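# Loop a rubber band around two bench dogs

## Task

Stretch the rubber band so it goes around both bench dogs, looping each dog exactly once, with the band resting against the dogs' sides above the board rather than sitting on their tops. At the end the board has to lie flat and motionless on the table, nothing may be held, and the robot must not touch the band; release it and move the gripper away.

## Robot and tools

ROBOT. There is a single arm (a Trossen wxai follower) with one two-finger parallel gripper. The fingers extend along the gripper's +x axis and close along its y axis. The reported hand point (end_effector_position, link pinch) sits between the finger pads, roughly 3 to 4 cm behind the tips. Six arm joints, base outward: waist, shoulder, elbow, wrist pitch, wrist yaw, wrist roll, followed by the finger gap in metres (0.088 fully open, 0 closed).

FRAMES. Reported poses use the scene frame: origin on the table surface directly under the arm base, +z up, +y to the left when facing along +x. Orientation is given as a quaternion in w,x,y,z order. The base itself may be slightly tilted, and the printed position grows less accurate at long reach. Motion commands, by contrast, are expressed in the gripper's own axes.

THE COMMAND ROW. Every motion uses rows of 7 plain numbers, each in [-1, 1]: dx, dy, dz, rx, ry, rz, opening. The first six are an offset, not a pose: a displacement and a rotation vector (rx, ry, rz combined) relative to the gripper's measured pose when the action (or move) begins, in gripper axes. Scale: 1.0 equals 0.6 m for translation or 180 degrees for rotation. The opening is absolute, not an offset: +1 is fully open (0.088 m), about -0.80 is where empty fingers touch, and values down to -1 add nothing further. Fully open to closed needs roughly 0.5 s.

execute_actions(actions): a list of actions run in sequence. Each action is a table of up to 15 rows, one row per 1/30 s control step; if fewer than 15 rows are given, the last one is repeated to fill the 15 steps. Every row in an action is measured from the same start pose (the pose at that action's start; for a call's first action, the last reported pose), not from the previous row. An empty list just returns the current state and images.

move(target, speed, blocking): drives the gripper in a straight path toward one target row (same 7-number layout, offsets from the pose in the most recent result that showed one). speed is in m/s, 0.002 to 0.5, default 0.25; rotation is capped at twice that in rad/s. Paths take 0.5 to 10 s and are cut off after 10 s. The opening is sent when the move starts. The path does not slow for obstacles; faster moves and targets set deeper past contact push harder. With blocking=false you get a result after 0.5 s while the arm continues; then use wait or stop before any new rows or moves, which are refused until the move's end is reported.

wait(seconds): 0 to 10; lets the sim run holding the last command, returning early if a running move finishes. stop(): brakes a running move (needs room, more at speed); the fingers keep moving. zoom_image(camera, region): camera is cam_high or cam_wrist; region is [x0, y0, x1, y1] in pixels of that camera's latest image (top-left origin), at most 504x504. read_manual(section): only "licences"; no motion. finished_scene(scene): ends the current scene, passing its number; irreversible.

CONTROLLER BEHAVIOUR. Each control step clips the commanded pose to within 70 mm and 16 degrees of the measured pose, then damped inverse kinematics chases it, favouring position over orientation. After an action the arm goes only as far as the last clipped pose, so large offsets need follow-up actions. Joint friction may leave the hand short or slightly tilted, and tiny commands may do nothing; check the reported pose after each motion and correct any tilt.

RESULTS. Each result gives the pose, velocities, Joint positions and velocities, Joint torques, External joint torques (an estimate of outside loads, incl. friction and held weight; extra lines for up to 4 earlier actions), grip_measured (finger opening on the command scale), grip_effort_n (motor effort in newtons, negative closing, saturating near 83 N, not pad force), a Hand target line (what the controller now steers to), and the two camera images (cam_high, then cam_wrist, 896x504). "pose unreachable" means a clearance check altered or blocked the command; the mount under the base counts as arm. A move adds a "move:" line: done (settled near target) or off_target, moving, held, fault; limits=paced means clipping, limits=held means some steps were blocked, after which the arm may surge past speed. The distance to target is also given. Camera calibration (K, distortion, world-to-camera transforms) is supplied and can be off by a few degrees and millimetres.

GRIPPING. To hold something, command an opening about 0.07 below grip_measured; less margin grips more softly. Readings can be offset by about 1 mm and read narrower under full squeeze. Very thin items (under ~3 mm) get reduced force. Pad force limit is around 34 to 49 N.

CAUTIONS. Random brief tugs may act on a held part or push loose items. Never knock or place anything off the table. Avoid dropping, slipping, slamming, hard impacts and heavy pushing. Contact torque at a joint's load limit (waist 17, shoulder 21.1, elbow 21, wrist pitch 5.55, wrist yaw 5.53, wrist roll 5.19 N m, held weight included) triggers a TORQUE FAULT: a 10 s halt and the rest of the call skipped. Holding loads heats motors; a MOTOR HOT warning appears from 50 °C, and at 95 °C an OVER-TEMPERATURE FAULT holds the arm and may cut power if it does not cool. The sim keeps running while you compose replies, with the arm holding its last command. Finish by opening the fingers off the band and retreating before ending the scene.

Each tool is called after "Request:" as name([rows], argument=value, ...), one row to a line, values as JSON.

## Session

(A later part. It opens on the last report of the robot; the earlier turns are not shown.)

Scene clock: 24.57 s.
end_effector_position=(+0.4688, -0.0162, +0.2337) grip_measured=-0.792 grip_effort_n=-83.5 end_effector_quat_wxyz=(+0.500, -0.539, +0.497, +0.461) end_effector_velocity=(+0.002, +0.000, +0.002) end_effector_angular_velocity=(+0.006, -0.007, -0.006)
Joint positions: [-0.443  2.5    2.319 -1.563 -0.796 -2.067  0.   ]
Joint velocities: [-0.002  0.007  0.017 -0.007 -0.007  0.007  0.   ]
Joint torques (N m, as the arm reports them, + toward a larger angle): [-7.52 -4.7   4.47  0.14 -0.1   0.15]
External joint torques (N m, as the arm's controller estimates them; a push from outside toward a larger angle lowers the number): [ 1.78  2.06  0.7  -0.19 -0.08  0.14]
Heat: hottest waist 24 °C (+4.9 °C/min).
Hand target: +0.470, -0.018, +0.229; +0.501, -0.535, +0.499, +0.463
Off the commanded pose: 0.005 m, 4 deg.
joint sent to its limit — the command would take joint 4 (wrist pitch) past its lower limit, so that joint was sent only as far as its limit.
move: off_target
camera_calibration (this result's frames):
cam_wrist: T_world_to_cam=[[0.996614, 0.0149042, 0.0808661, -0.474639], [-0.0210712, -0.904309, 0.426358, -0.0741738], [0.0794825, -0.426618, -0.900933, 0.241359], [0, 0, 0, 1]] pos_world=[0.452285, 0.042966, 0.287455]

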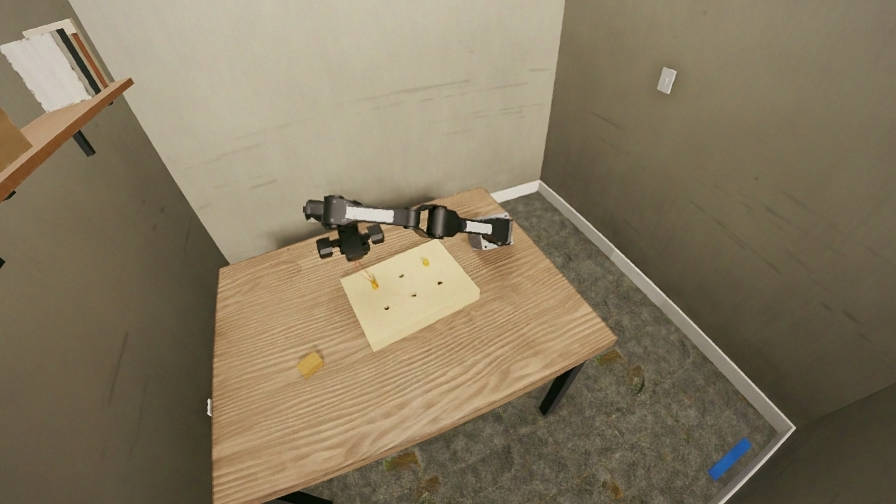

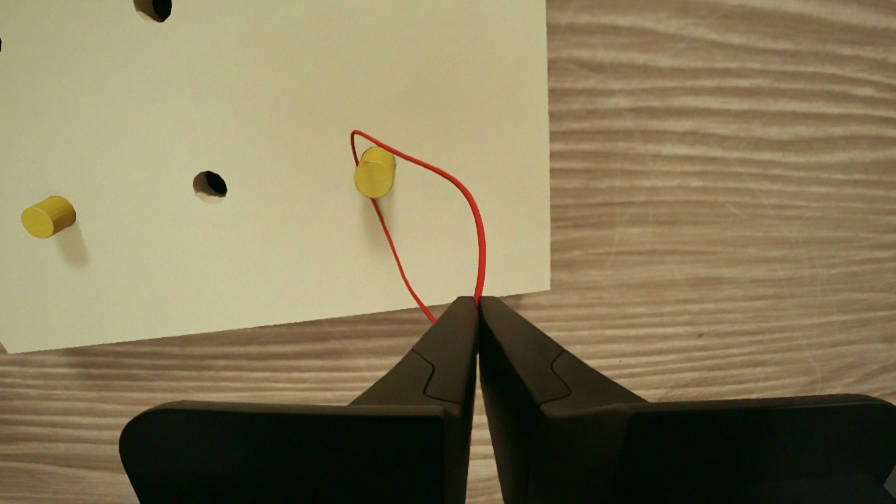

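Request:
move(target=[-0.09,0.03,0,0,0,0,-1], speed=0.08)

Request:
move(target=[0,-0.05,0,0,0,0,-1], speed=0.08)

Request:
zoom_image(camera="cam_high", region=[300, 160, 520, 360])

Scene clock: 26.40 s.
end_effector_position=(+0.4489, -0.0137, +0.2858) grip_measured=-0.792 grip_effort_n=-83.5 end_effector_quat_wxyz=(-0.510, +0.570, -0.482, -0.428) end_effector_velocity=(-0.001, +0.000, -0.000) end_effector_angular_velocity=(+0.006, -0.003, +0.005)
Joint positions: [-0.542  2.375  2.23  -1.563 -0.791 -2.111  0.   ]
Joint velocities: [-0.002 -0.007 -0.017  0.007 -0.007 -0.007 -0.   ]
Joint torques (N m, as the arm reports them, + toward a larger angle): [-7.38 -5.96  2.35  0.31  0.06 -0.08]
External joint torques (N m, as the arm's controller estimates them; a push from outside toward a larger angle lowers the number): [ 1.16  0.06 -1.58 -0.18  0.1  -0.09]
Heat: hottest waist 25 °C (+6.8 °C/min).
Hand target: +0.447, -0.012, +0.285; -0.509, +0.568, -0.484, -0.429
Off the commanded pose: 0.003 m, 6 deg.
joint sent to its limit — the command would take joint 4 (wrist pitch) past its lower limit, so that joint was sent only as far as its limit.
move: off_target
camera_calibration (this result's frames):
cam_wrist: T_world_to_cam=[[0.985543, 0.0247052, 0.167615, -0.478712], [-0.0555469, -0.887515, 0.457418, -0.0876837], [0.160062, -0.460115, -0.873312, 0.246406], [0, 0, 0, 1]] pos_world=[0.42748, 0.0473814, 0.335537]

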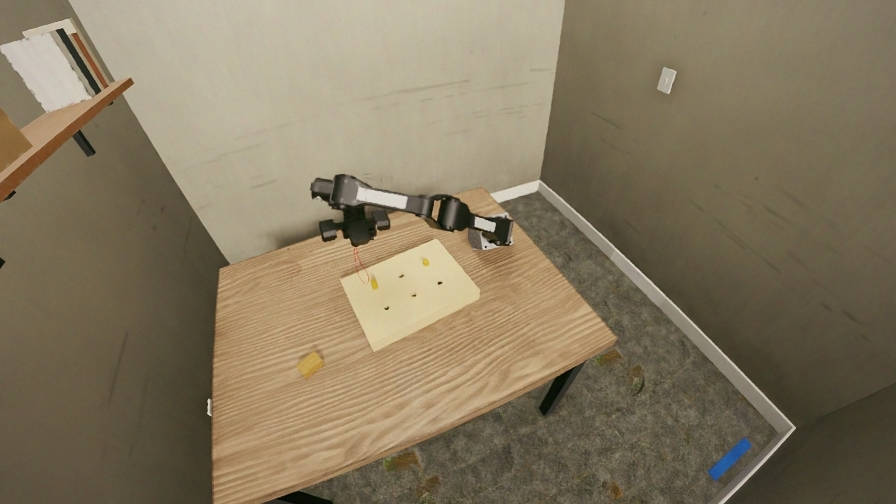

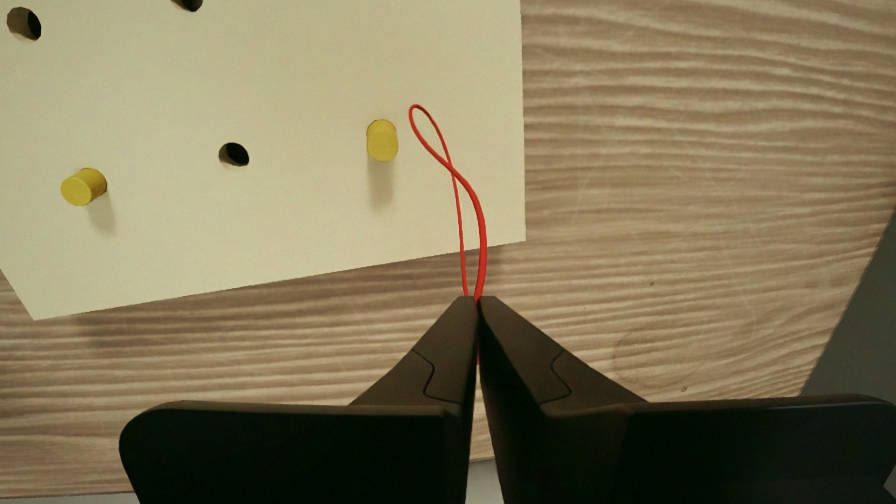

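Scene clock: 27.30 s.
end_effector_position=(+0.4751, -0.0113, +0.2940) grip_measured=-0.792 grip_effort_n=-83.5 end_effector_quat_wxyz=(-0.519, +0.592, -0.467, -0.402) end_effector_velocity=(+0.001, -0.001, +0.000) end_effector_angular_velocity=(+0.007, -0.007, -0.005)
Joint positions: [-0.528  2.413  2.34  -1.511 -0.805 -2.013  0.   ]
Joint velocities: [-0.002  0.002 -0.002  0.007 -0.007  0.007 -0.   ]
Joint torques (N m, as the arm reports them, + toward a larger angle): [-7.19 -4.22  4.73  0.85 -0.11  0.1 ]
External joint torques (N m, as the arm's controller estimates them; a push from outside toward a larger angle lowers the number): [ 1.7   1.91  0.9   0.25 -0.08  0.09]
Heat: hottest waist 26 °C (+8.8 °C/min).
Hand target: +0.478, -0.013, +0.290; -0.519, +0.591, -0.467, -0.404
Off the commanded pose: 0.005 m, 4 deg.
joint sent to its limit — the command would take joint 3 (elbow) past its upper limit, so that joint was sent only as far as its limit.
move: off_target
camera_calibration (this result's frames):
cam_wrist: T_world_to_cam=[[0.970533, 0.0340531, 0.238549, -0.51965], [-0.0857975, -0.876253, 0.474152, -0.0783186], [0.225175, -0.480647, -0.847511, 0.211793], [0, 0, 0, 1]] pos_world=[0.449928, 0.0508668, 0.340594]

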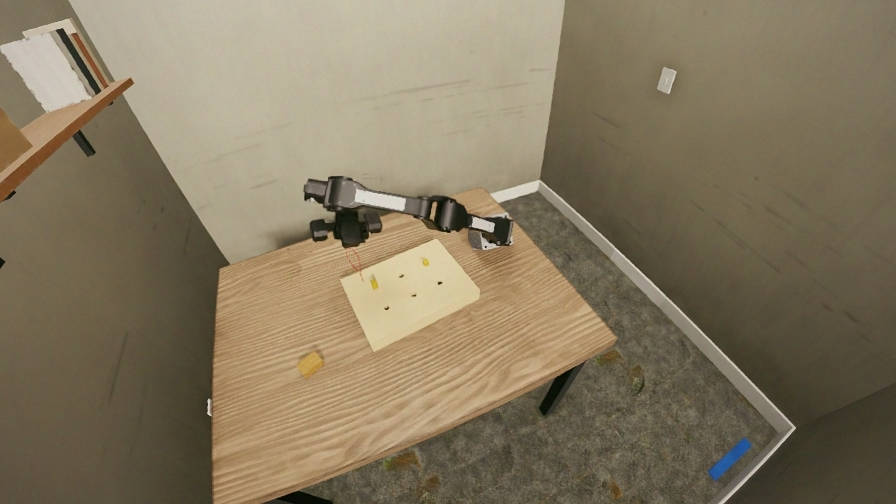

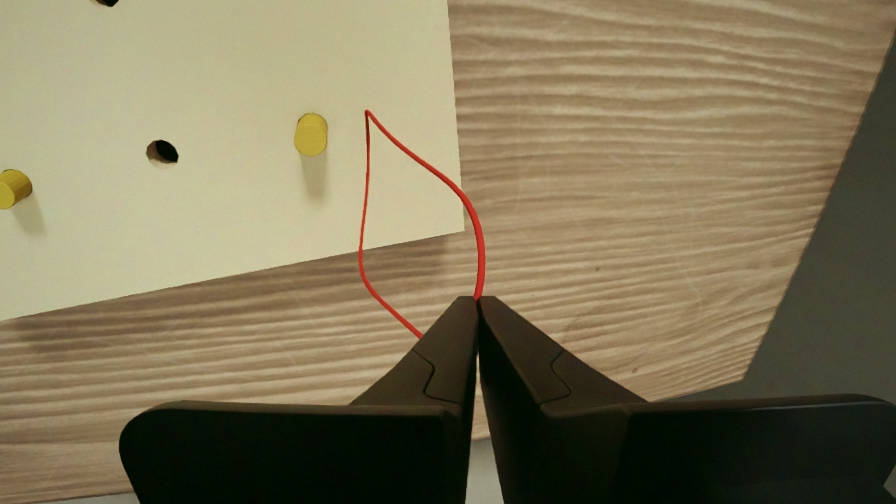

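Region (300, 160, 520, 360) of cam_high's 896x504 image, scaled by 2.291, with more detail than that image has; it fills the top 458 rows of this view, and the rest is white.

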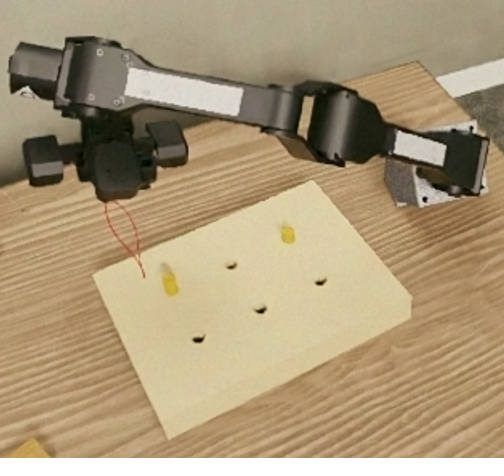

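Request:
move(target=[0.09,0.014,-0.006,0,0,0.03,-1], speed=0.06)

Request:
zoom_image(camera="cam_high", region=[300, 160, 520, 360])

Scene clock: 29.37 s.
end_effector_position=(+0.4813, -0.0178, +0.2492) grip_measured=-0.792 grip_effort_n=-83.5 end_effector_quat_wxyz=(-0.498, +0.579, -0.488, -0.422) end_effector_velocity=(-0.001, +0.000, +0.000) end_effector_angular_velocity=(+0.008, +0.001, +0.002)
Joint positions: [-0.453  2.439  2.269 -1.431 -0.77  -1.985  0.   ]
Joint velocities: [-0.002  0.002  0.002 -0.007 -0.007 -0.007  0.   ]
Joint torques (N m, as the arm reports them, + toward a larger angle): [-7.36 -4.52  2.49  0.73  0.09  0.05]
External joint torques (N m, as the arm's controller estimates them; a push from outside toward a larger angle lowers the number): [ 1.78  2.09 -1.43  0.24  0.09  0.04]
Heat: hottest waist 26 °C (+8.2 °C/min).
Hand target: +0.479, -0.023, +0.241; -0.499, +0.570, -0.495, -0.426
Off the commanded pose: 0.010 m, 1 deg.
move: off_target
camera_calibration (this result's frames):
cam_wrist: T_world_to_cam=[[0.985733, 0.0370157, 0.164194, -0.503476], [-0.0483468, -0.87214, 0.486861, -0.0832724], [0.161222, -0.487854, -0.857908, 0.202494], [0, 0, 0, 1]] pos_world=[0.459621, 0.0447985, 0.296931]

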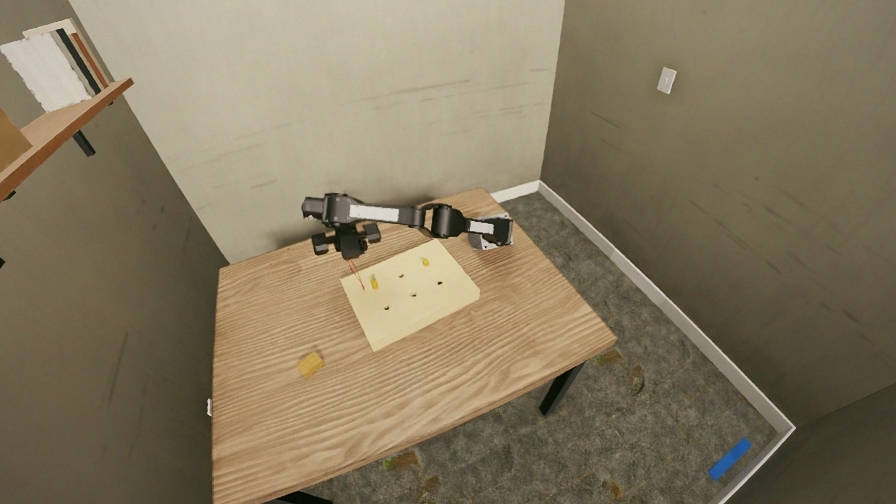

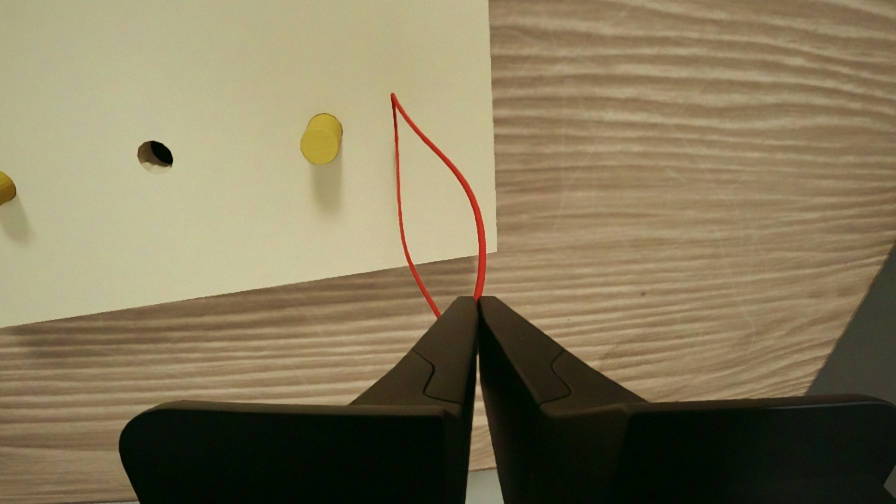

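Region (300, 160, 520, 360) of cam_high's 896x504 image, scaled by 2.291, with more detail than that image has; it fills the top 458 rows of this view, and the rest is white.

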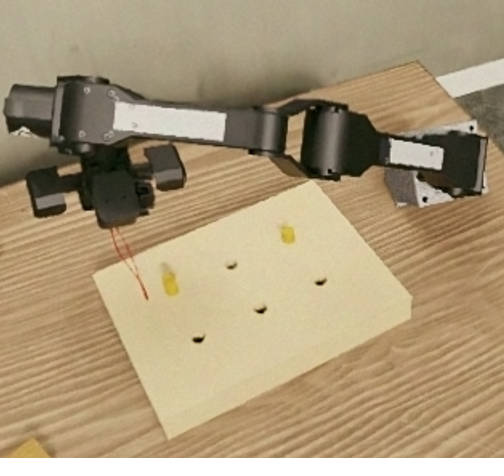

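Request:
move(target=[0.05,0.143,0.008,0,0,0.04,-1], speed=0.05)

Request:
zoom_image(camera="cam_high", region=[300, 160, 520, 360])

Scene clock: 32.37 s.
end_effector_position=(+0.4034, -0.0231, +0.2073) grip_measured=-0.792 grip_effort_n=-83.5 end_effector_quat_wxyz=(-0.474, +0.547, -0.523, -0.449) end_effector_velocity=(-0.005, +0.003, -0.001) end_effector_angular_velocity=(+0.012, +0.005, -0.006)
Joint positions: [-0.447  2.204  1.713 -1.251 -0.717 -2.068  0.   ]
Joint velocities: [-0.002 -0.012 -0.022 -0.007 -0.007 -0.007 -0.   ]
Joint torques (N m, as the arm reports them, + toward a larger angle): [-6.35 -5.67  2.49  0.57  0.1  -0.1 ]
External joint torques (N m, as the arm's controller estimates them; a push from outside toward a larger angle lowers the number): [ 1.56 -0.04 -1.58  0.23  0.07 -0.11]
Heat: hottest waist 28 °C (+11.1 °C/min).
Hand target: +0.401, -0.021, +0.205; -0.471, +0.548, -0.524, -0.452
Off the commanded pose: 0.004 m, 1 deg.
move: done
camera_calibration (this result's frames):
cam_wrist: T_world_to_cam=[[0.998785, 0.0119052, 0.0478111, -0.401302], [-0.0130753, -0.871533, 0.490162, -0.086221], [0.0475044, -0.490192, -0.870319, 0.224929], [0, 0, 0, 1]] pos_world=[0.389002, 0.0398913, 0.257209]

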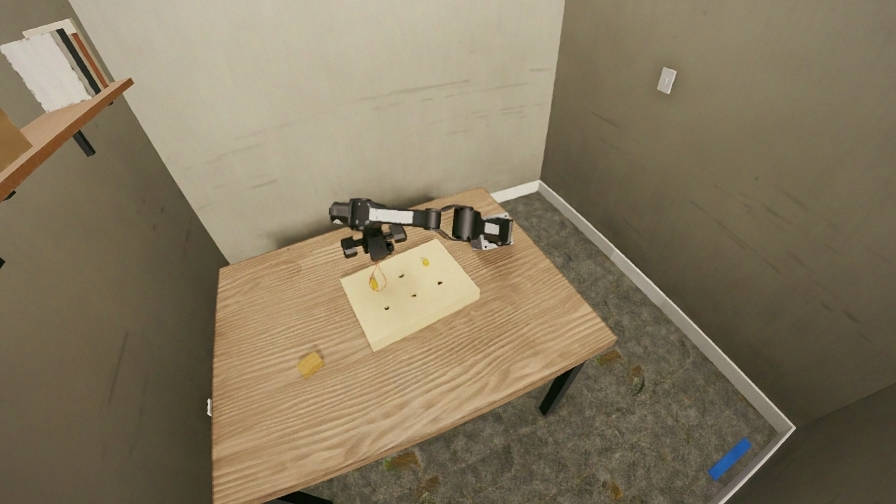

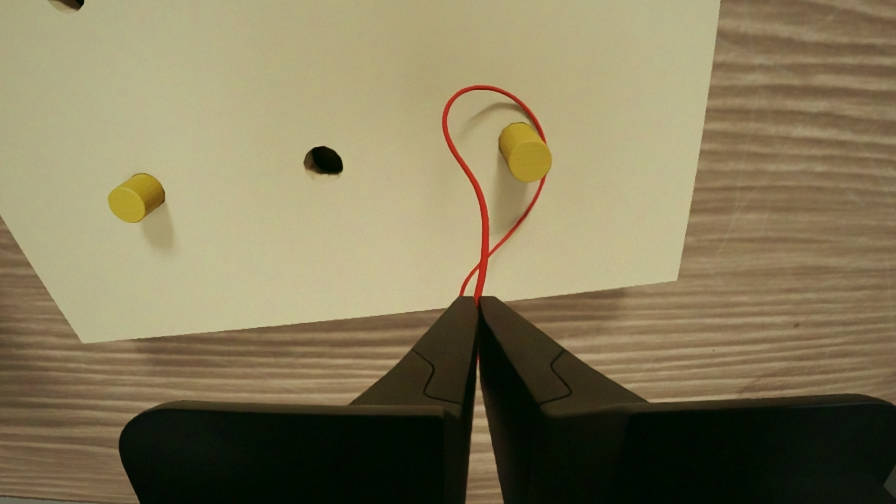

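Region (300, 160, 520, 360) of cam_high's 896x504 image, scaled by 2.291, with more detail than that image has; it fills the top 458 rows of this view, and the rest is white.

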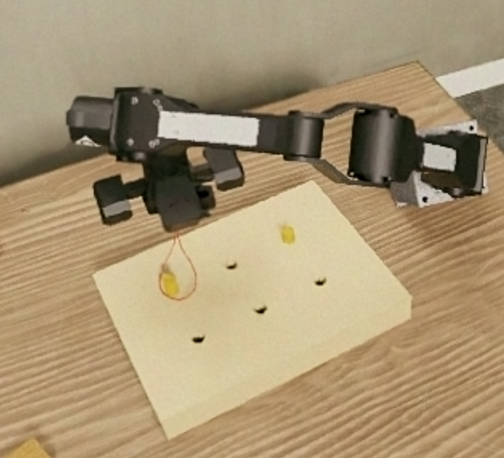

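Request:
move(target=[0.14,0.32,-0.008,-0.03,-0.046,0.016,-1], speed=0.07)

Request:
zoom_image(camera="cam_high", region=[300, 160, 520, 360])

Scene clock: 36.43 s.
end_effector_position=(+0.2212, -0.0429, +0.1189) grip_measured=-0.792 grip_effort_n=-83.5 end_effector_quat_wxyz=(-0.472, +0.527, -0.476, -0.522) end_effector_velocity=(-0.003, +0.001, -0.000) end_effector_angular_velocity=(+0.006, -0.009, +0.001)
Joint positions: [-0.563  1.988  0.8   -0.816 -0.768 -2.43   0.   ]
Joint velocities: [-0.007 -0.007 -0.017  0.007 -0.007 -0.007 -0.   ]
Joint torques (N m, as the arm reports them, + toward a larger angle): [-4.36 -3.29  1.86  0.08  0.16 -0.07]
External joint torques (N m, as the arm's controller estimates them; a push from outside toward a larger angle lowers the number): [ 0.47  0.27 -1.85 -0.11  0.19 -0.07]
Heat: hottest waist 28 °C (+9.9 °C/min).
Hand target: +0.215, -0.042, +0.117; -0.473, +0.522, -0.480, -0.523
Off the commanded pose: 0.007 m, 1 deg.
move: done
camera_calibration (this result's frames):
cam_wrist: T_world_to_cam=[[0.993945, 0.109856, 0.00212615, -0.204169], [0.101462, -0.925077, 0.365975, -0.0753994], [0.0421715, -0.363544, -0.930622, 0.160741], [0, 0, 0, 1]] pos_world=[0.203804, 0.0111155, 0.177618]

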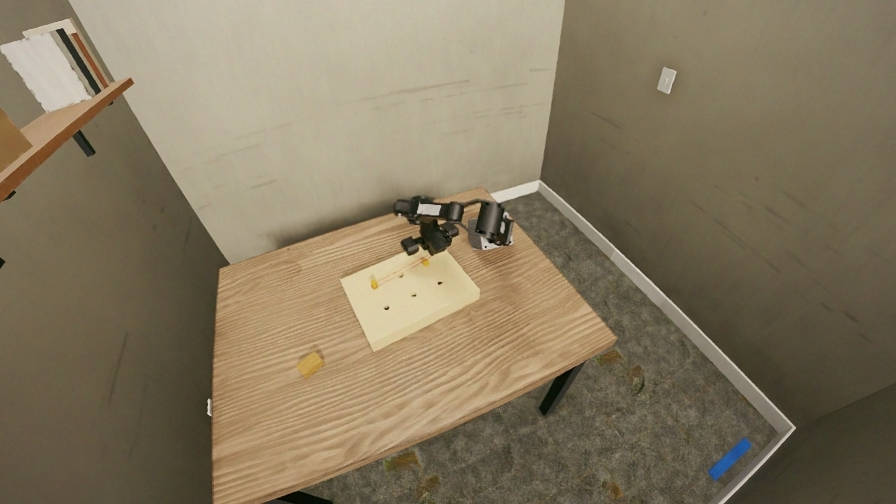

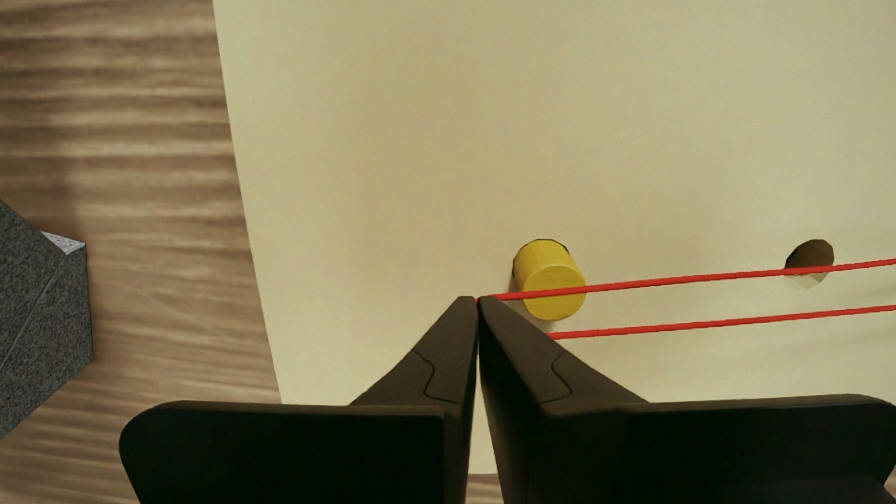

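Region (300, 160, 520, 360) of cam_high's 896x504 image, scaled by 2.291, with more detail than that image has; it fills the top 458 rows of this view, and the rest is white.

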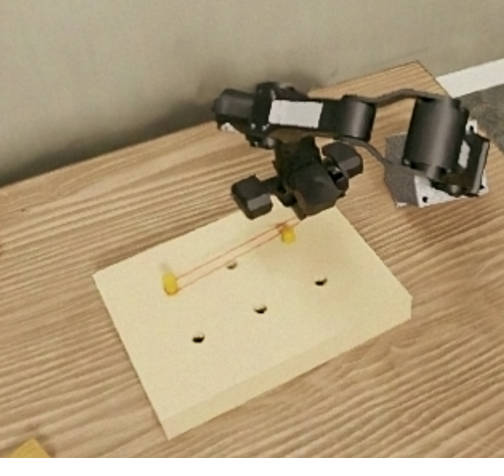

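Request:
move(target=[0,0.022,0.022,0,0,0,-1], speed=0.03)

Request:
move(target=[0.035,0,0,0,0,0,-1], speed=0.03)

Scene clock: 38.10 s.
end_effector_position=(+0.2135, -0.0331, +0.1207) grip_measured=-0.792 grip_effort_n=-83.5 end_effector_quat_wxyz=(-0.471, +0.535, -0.471, -0.520) end_effector_velocity=(-0.007, +0.004, +0.000) end_effector_angular_velocity=(+0.005, +0.015, +0.005)
Joint positions: [-0.566  1.925  0.749 -0.814 -0.772 -2.433  0.   ]
Joint velocities: [-0.002 -0.017 -0.017 -0.022  0.007 -0.022  0.   ]
Joint torques (N m, as the arm reports them, + toward a larger angle): [-4.09 -3.19  1.68 -0.28  0.18 -0.08]
External joint torques (N m, as the arm's controller estimates them; a push from outside toward a larger angle lowers the number): [ 0.49  0.   -2.01 -0.46  0.21 -0.08]
Heat: hottest waist 28 °C (+9.4 °C/min).
Hand target: +0.207, -0.031, +0.119; -0.472, +0.527, -0.476, -0.522
Off the commanded pose: 0.007 m, 1 deg.
move: done
camera_calibration (this result's frames):
cam_wrist: T_world_to_cam=[[0.992478, 0.121582, 0.0143025, -0.198367], [0.107622, -0.922211, 0.371408, -0.0681058], [0.0583466, -0.367075, -0.92836, 0.162412], [0, 0, 0, 1]] pos_world=[0.194728, 0.0209273, 0.178909]

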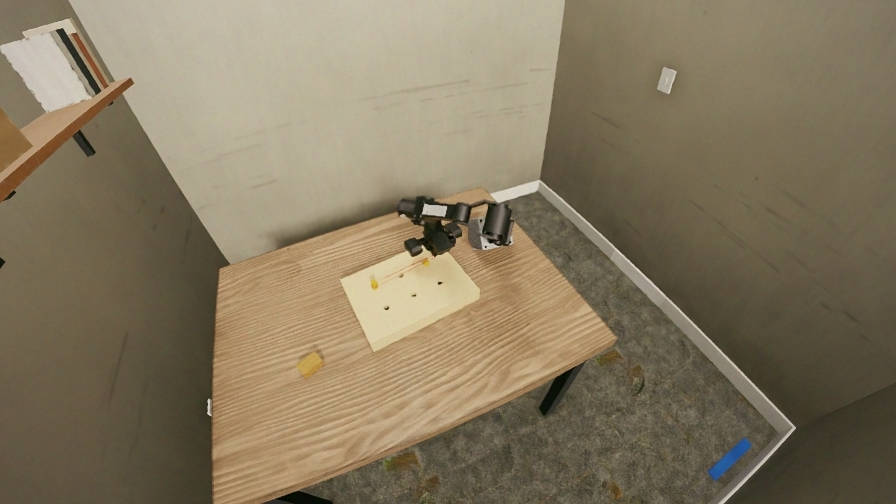

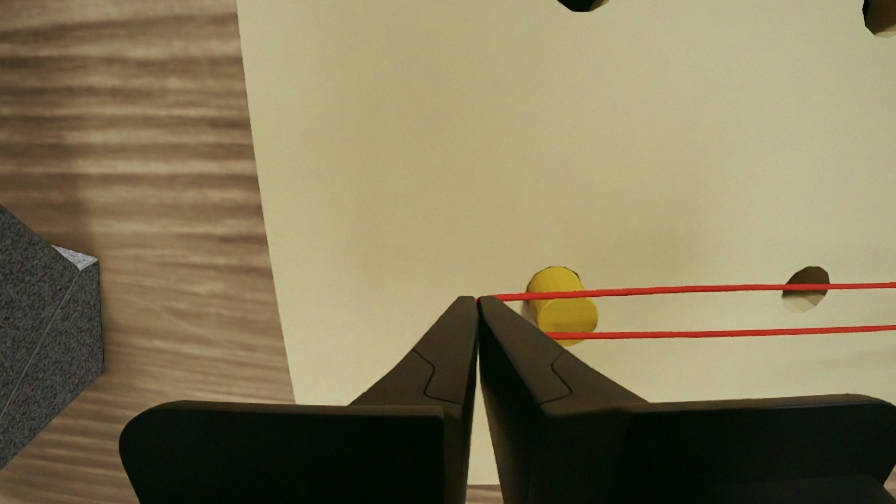

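Scene clock: 39.13 s.
end_effector_position=(+0.2209, -0.0341, +0.1053) grip_measured=-0.792 grip_effort_n=-83.5 end_effector_quat_wxyz=(-0.468, +0.547, -0.464, -0.517) end_effector_velocity=(+0.001, +0.003, -0.001) end_effector_angular_velocity=(+0.016, -0.013, +0.012)
Joint positions: [-0.509  1.935  0.717 -0.688 -0.799 -2.356  0.   ]
Joint velocities: [ 0.002 -0.002 -0.007  0.007 -0.022 -0.007 -0.   ]
Joint torques (N m, as the arm reports them, + toward a larger angle): [-3.74 -1.88  1.56  0.12  0.13  0.14]
External joint torques (N m, as the arm's controller estimates them; a push from outside toward a larger angle lowers the number): [ 0.95  1.48 -1.95 -0.1   0.18  0.13]
Heat: hottest waist 28 °C (+9.2 °C/min).
Hand target: +0.213, -0.033, +0.100; -0.471, +0.534, -0.471, -0.520
Off the commanded pose: 0.009 m, 2 deg.
move: off_target
camera_calibration (this result's frames):
cam_wrist: T_world_to_cam=[[0.989458, 0.141039, 0.0328641, -0.206005], [0.117865, -0.916154, 0.383106, -0.0673842], [0.0841412, -0.375194, -0.92312, 0.14079], [0, 0, 0, 1]] pos_world=[0.199929, 0.0201437, 0.162551]

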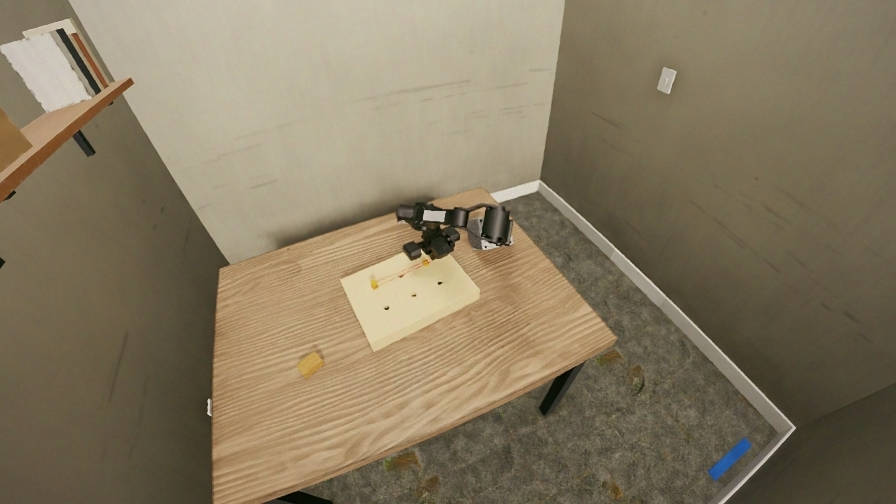

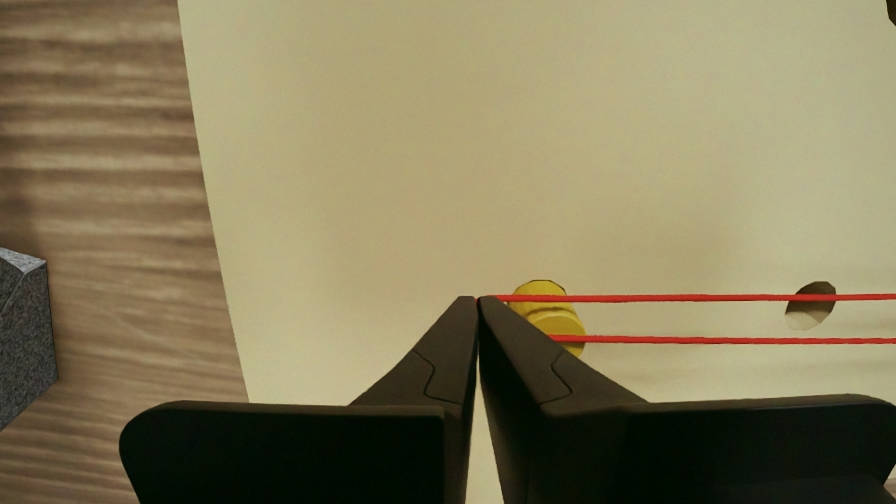

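Request:
move(target=[0.0,0.035,0.0,0,0,0.012,-1], speed=0.03)

Request:
move(target=[0.02,0.012,0,0,0,0.01,-1], speed=0.03)

Scene clock: 40.50 s.
end_effector_position=(+0.2087, -0.0381, +0.1070) grip_measured=-0.792 grip_effort_n=-83.5 end_effector_quat_wxyz=(-0.458, +0.548, -0.466, -0.523) end_effector_velocity=(-0.004, -0.000, +0.000) end_effector_angular_velocity=(-0.001, +0.007, +0.023)
Joint positions: [-0.541  1.936  0.696 -0.707 -0.772 -2.421  0.   ]
Joint velocities: [-0.007 -0.002 -0.007 -0.007  0.007 -0.037  0.   ]
Joint torques (N m, as the arm reports them, + toward a larger angle): [-4.1  -2.78  1.41 -0.43  0.34 -0.08]
External joint torques (N m, as the arm's controller estimates them; a push from outside toward a larger angle lowers the number): [ 0.4   0.43 -2.13 -0.64  0.36 -0.08]
Heat: hottest waist 28 °C (+8.9 °C/min).
Hand target: +0.200, -0.037, +0.105; -0.458, +0.538, -0.474, -0.525
Off the commanded pose: 0.009 m, 1 deg.
move: off_target
camera_calibration (this result's frames):
cam_wrist: T_world_to_cam=[[0.987679, 0.155778, 0.014977, -0.190561], [0.137806, -0.911084, 0.388505, -0.0747576], [0.0741656, -0.381654, -0.921325, 0.14363], [0, 0, 0, 1]] pos_world=[0.187863, 0.0163915, 0.164227]

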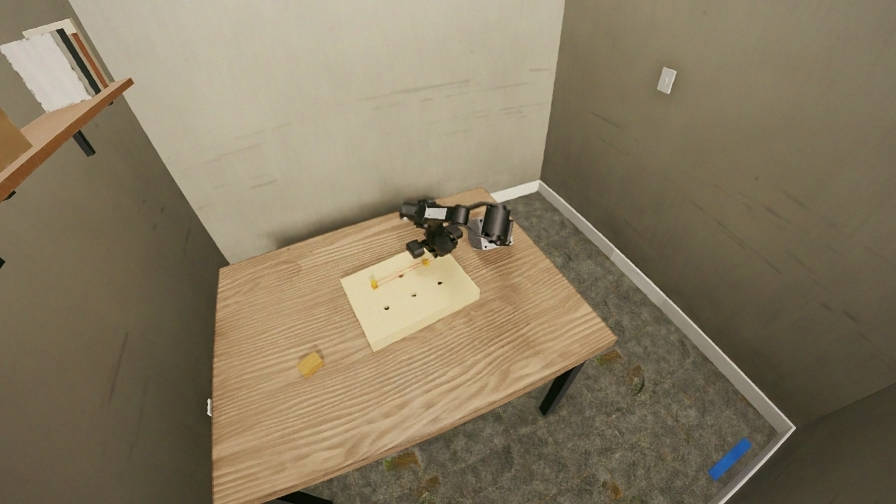

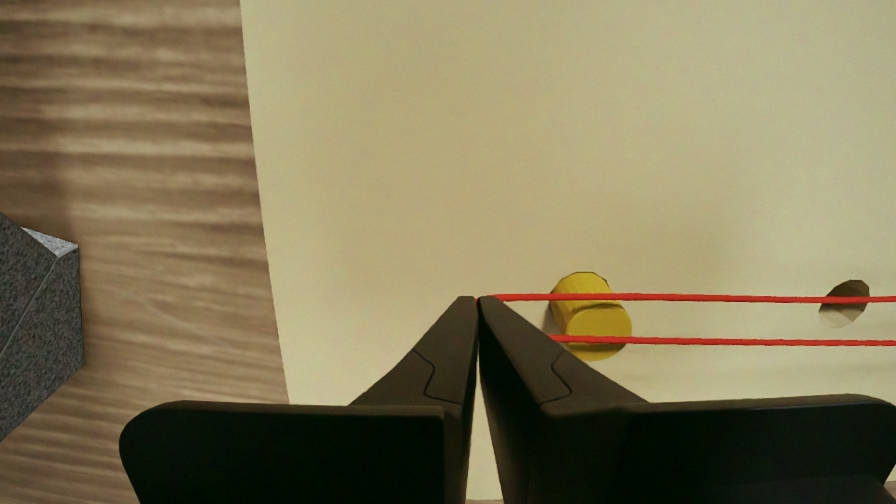

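Scene clock: 41.33 s.
end_effector_position=(+0.2108, -0.0398, +0.1007) grip_measured=-0.792 grip_effort_n=-83.5 end_effector_quat_wxyz=(-0.449, +0.554, -0.464, -0.526) end_effector_velocity=(-0.001, +0.001, -0.002) end_effector_angular_velocity=(+0.007, -0.001, +0.007)
Joint positions: [-0.516  1.945  0.688 -0.66  -0.77  -2.404  0.   ]
Joint velocities: [ 0.002  0.002 -0.007  0.007 -0.007 -0.007 -0.   ]
Joint torques (N m, as the arm reports them, + toward a larger angle): [-3.63 -1.63  1.3   0.01  0.35  0.16]
External joint torques (N m, as the arm's controller estimates them; a push from outside toward a larger angle lowers the number): [ 0.95  1.65 -2.15 -0.23  0.37  0.16]
Heat: hottest waist 28 °C (+8.7 °C/min).
Hand target: +0.202, -0.039, +0.095; -0.450, +0.540, -0.475, -0.530
Off the commanded pose: 0.011 m, 2 deg.
move: off_target
camera_calibration (this result's frames):
cam_wrist: T_world_to_cam=[[0.984357, 0.175912, 0.00985349, -0.190231], [0.157476, -0.903518, 0.398568, -0.079076], [0.0790156, -0.390782, -0.917086, 0.135182], [0, 0, 0, 1]] pos_world=[0.189026, 0.0148437, 0.157365]

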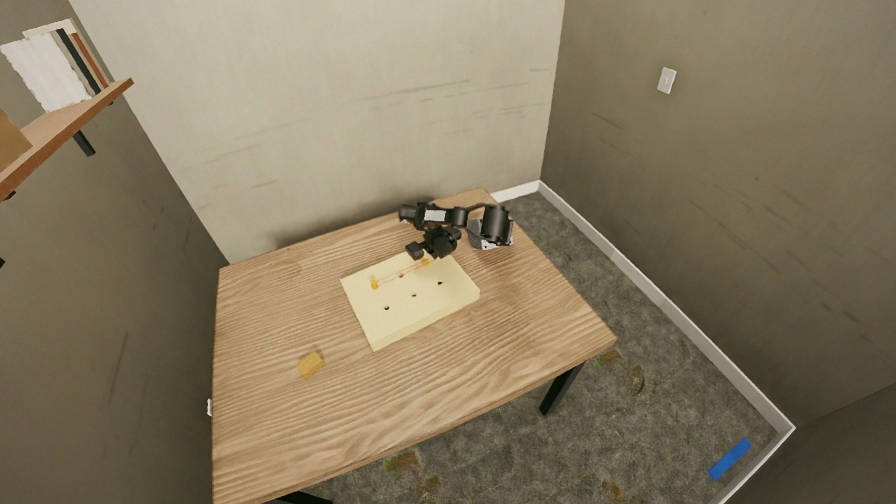

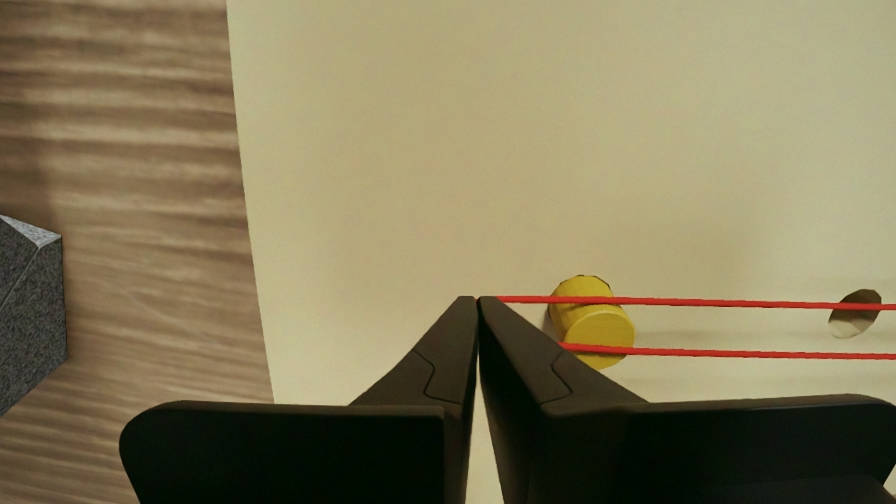

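Request:
move(target=[0.025,0.015,0.008,0,0,0.01,-1], speed=0.03)

Request:
move(target=[0.005,0.012,-0.03,0,0,0,-1], speed=0.03)

Scene clock: 42.47 s.
end_effector_position=(+0.2102, -0.0387, +0.0906) grip_measured=-0.792 grip_effort_n=-83.5 end_effector_quat_wxyz=(-0.440, +0.559, -0.463, -0.528) end_effector_velocity=(+0.001, +0.001, -0.003) end_effector_angular_velocity=(+0.000, -0.004, +0.028)
Joint positions: [-0.477  1.945  0.66  -0.592 -0.772 -2.367  0.   ]
Joint velocities: [ 0.012 -0.002 -0.007  0.022 -0.007 -0.007  0.   ]
Joint torques (N m, as the arm reports them, + toward a larger angle): [-3.44 -2.33  0.89 -0.01  0.34  0.08]
External joint torques (N m, as the arm's controller estimates them; a push from outside toward a larger angle lowers the number): [ 1.12  0.93 -2.35 -0.25  0.34  0.08]
Heat: hottest waist 28 °C (+8.5 °C/min).
Hand target: +0.201, -0.037, +0.086; -0.440, +0.547, -0.473, -0.533
Off the commanded pose: 0.010 m, 2 deg.
move: off_target
camera_calibration (this result's frames):
cam_wrist: T_world_to_cam=[[0.981395, 0.191986, 0.00243736, -0.187795], [0.174385, -0.896593, 0.407075, -0.077977], [0.0803378, -0.399076, -0.913392, 0.125411], [0, 0, 0, 1]] pos_world=[0.187824, 0.0161888, 0.146749]

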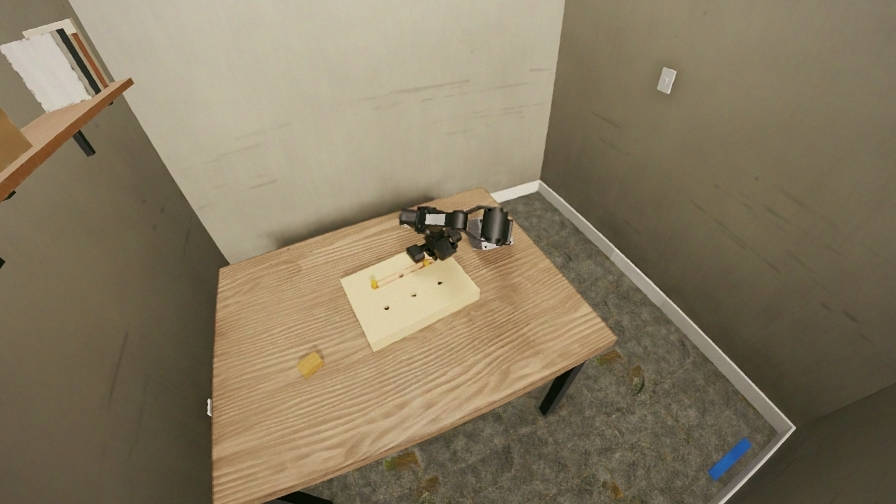

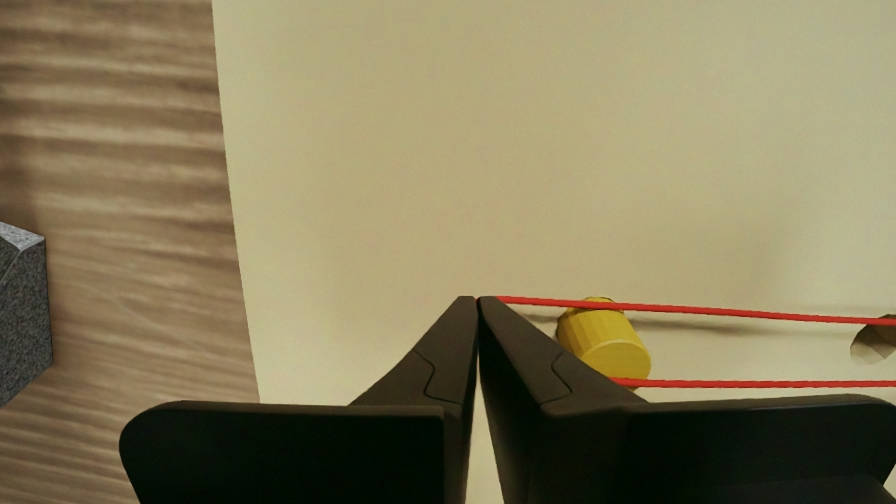

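Scene clock: 43.40 s.
end_effector_position=(+0.2100, -0.0544, +0.0903) grip_measured=-0.792 grip_effort_n=-83.5 end_effector_quat_wxyz=(-0.443, +0.564, -0.456, -0.528) end_effector_velocity=(+0.001, -0.004, +0.000) end_effector_angular_velocity=(-0.008, -0.001, +0.019)
Joint positions: [-0.521  2.015  0.679 -0.569 -0.772 -2.425  0.   ]
Joint velocities: [-0.007  0.012  0.007  0.007  0.007 -0.022 -0.   ]
Joint torques (N m, as the arm reports them, + toward a larger angle): [-4.33 -1.77  3.12  0.15  0.52 -0.1 ]
External joint torques (N m, as the arm's controller estimates them; a push from outside toward a larger angle lowers the number): [ 0.33  1.72 -0.14 -0.09  0.54 -0.1 ]
Heat: hottest waist 28 °C (+8.3 °C/min).
Hand target: +0.207, -0.058, +0.089; -0.440, +0.559, -0.463, -0.528
Off the commanded pose: 0.005 m, 1 deg.
move: done
camera_calibration (this result's frames):
cam_wrist: T_world_to_cam=[[0.979427, 0.200966, 0.0183168, -0.185139], [0.176532, -0.897235, 0.404729, -0.0921571], [0.0977714, -0.393169, -0.914253, 0.11564], [0, 0, 0, 1]] pos_world=[0.186293, -0.0000137767, 0.146414]

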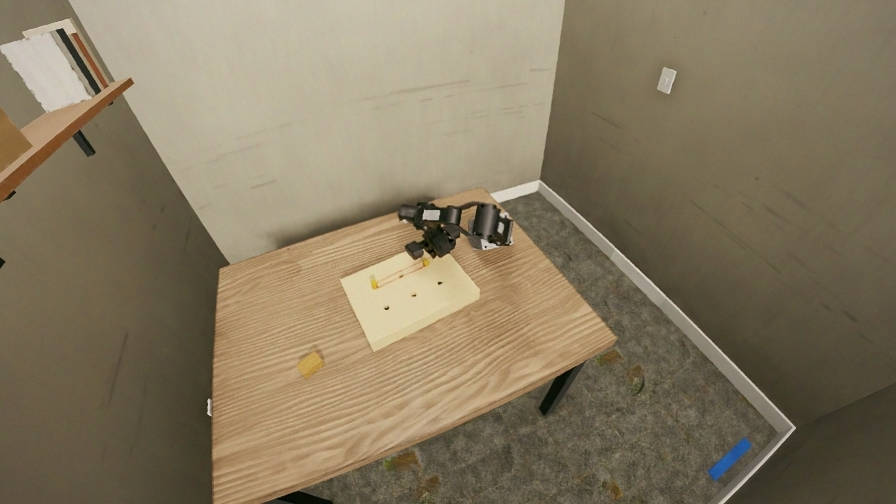

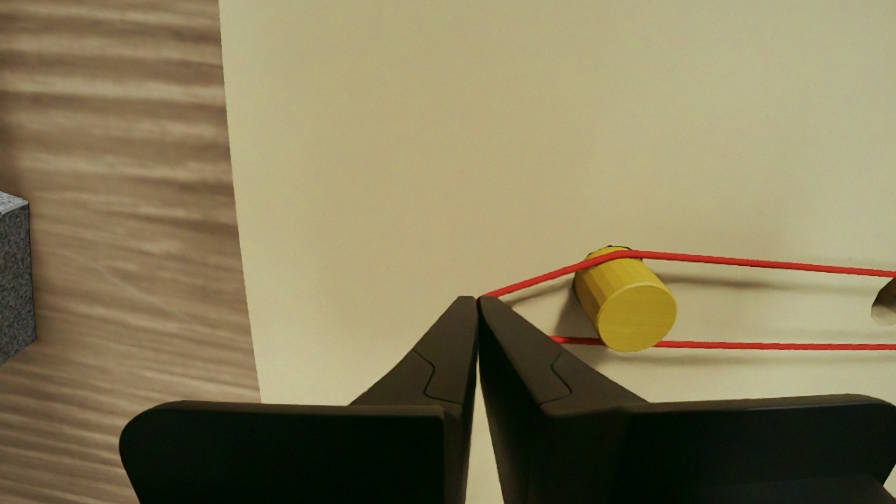

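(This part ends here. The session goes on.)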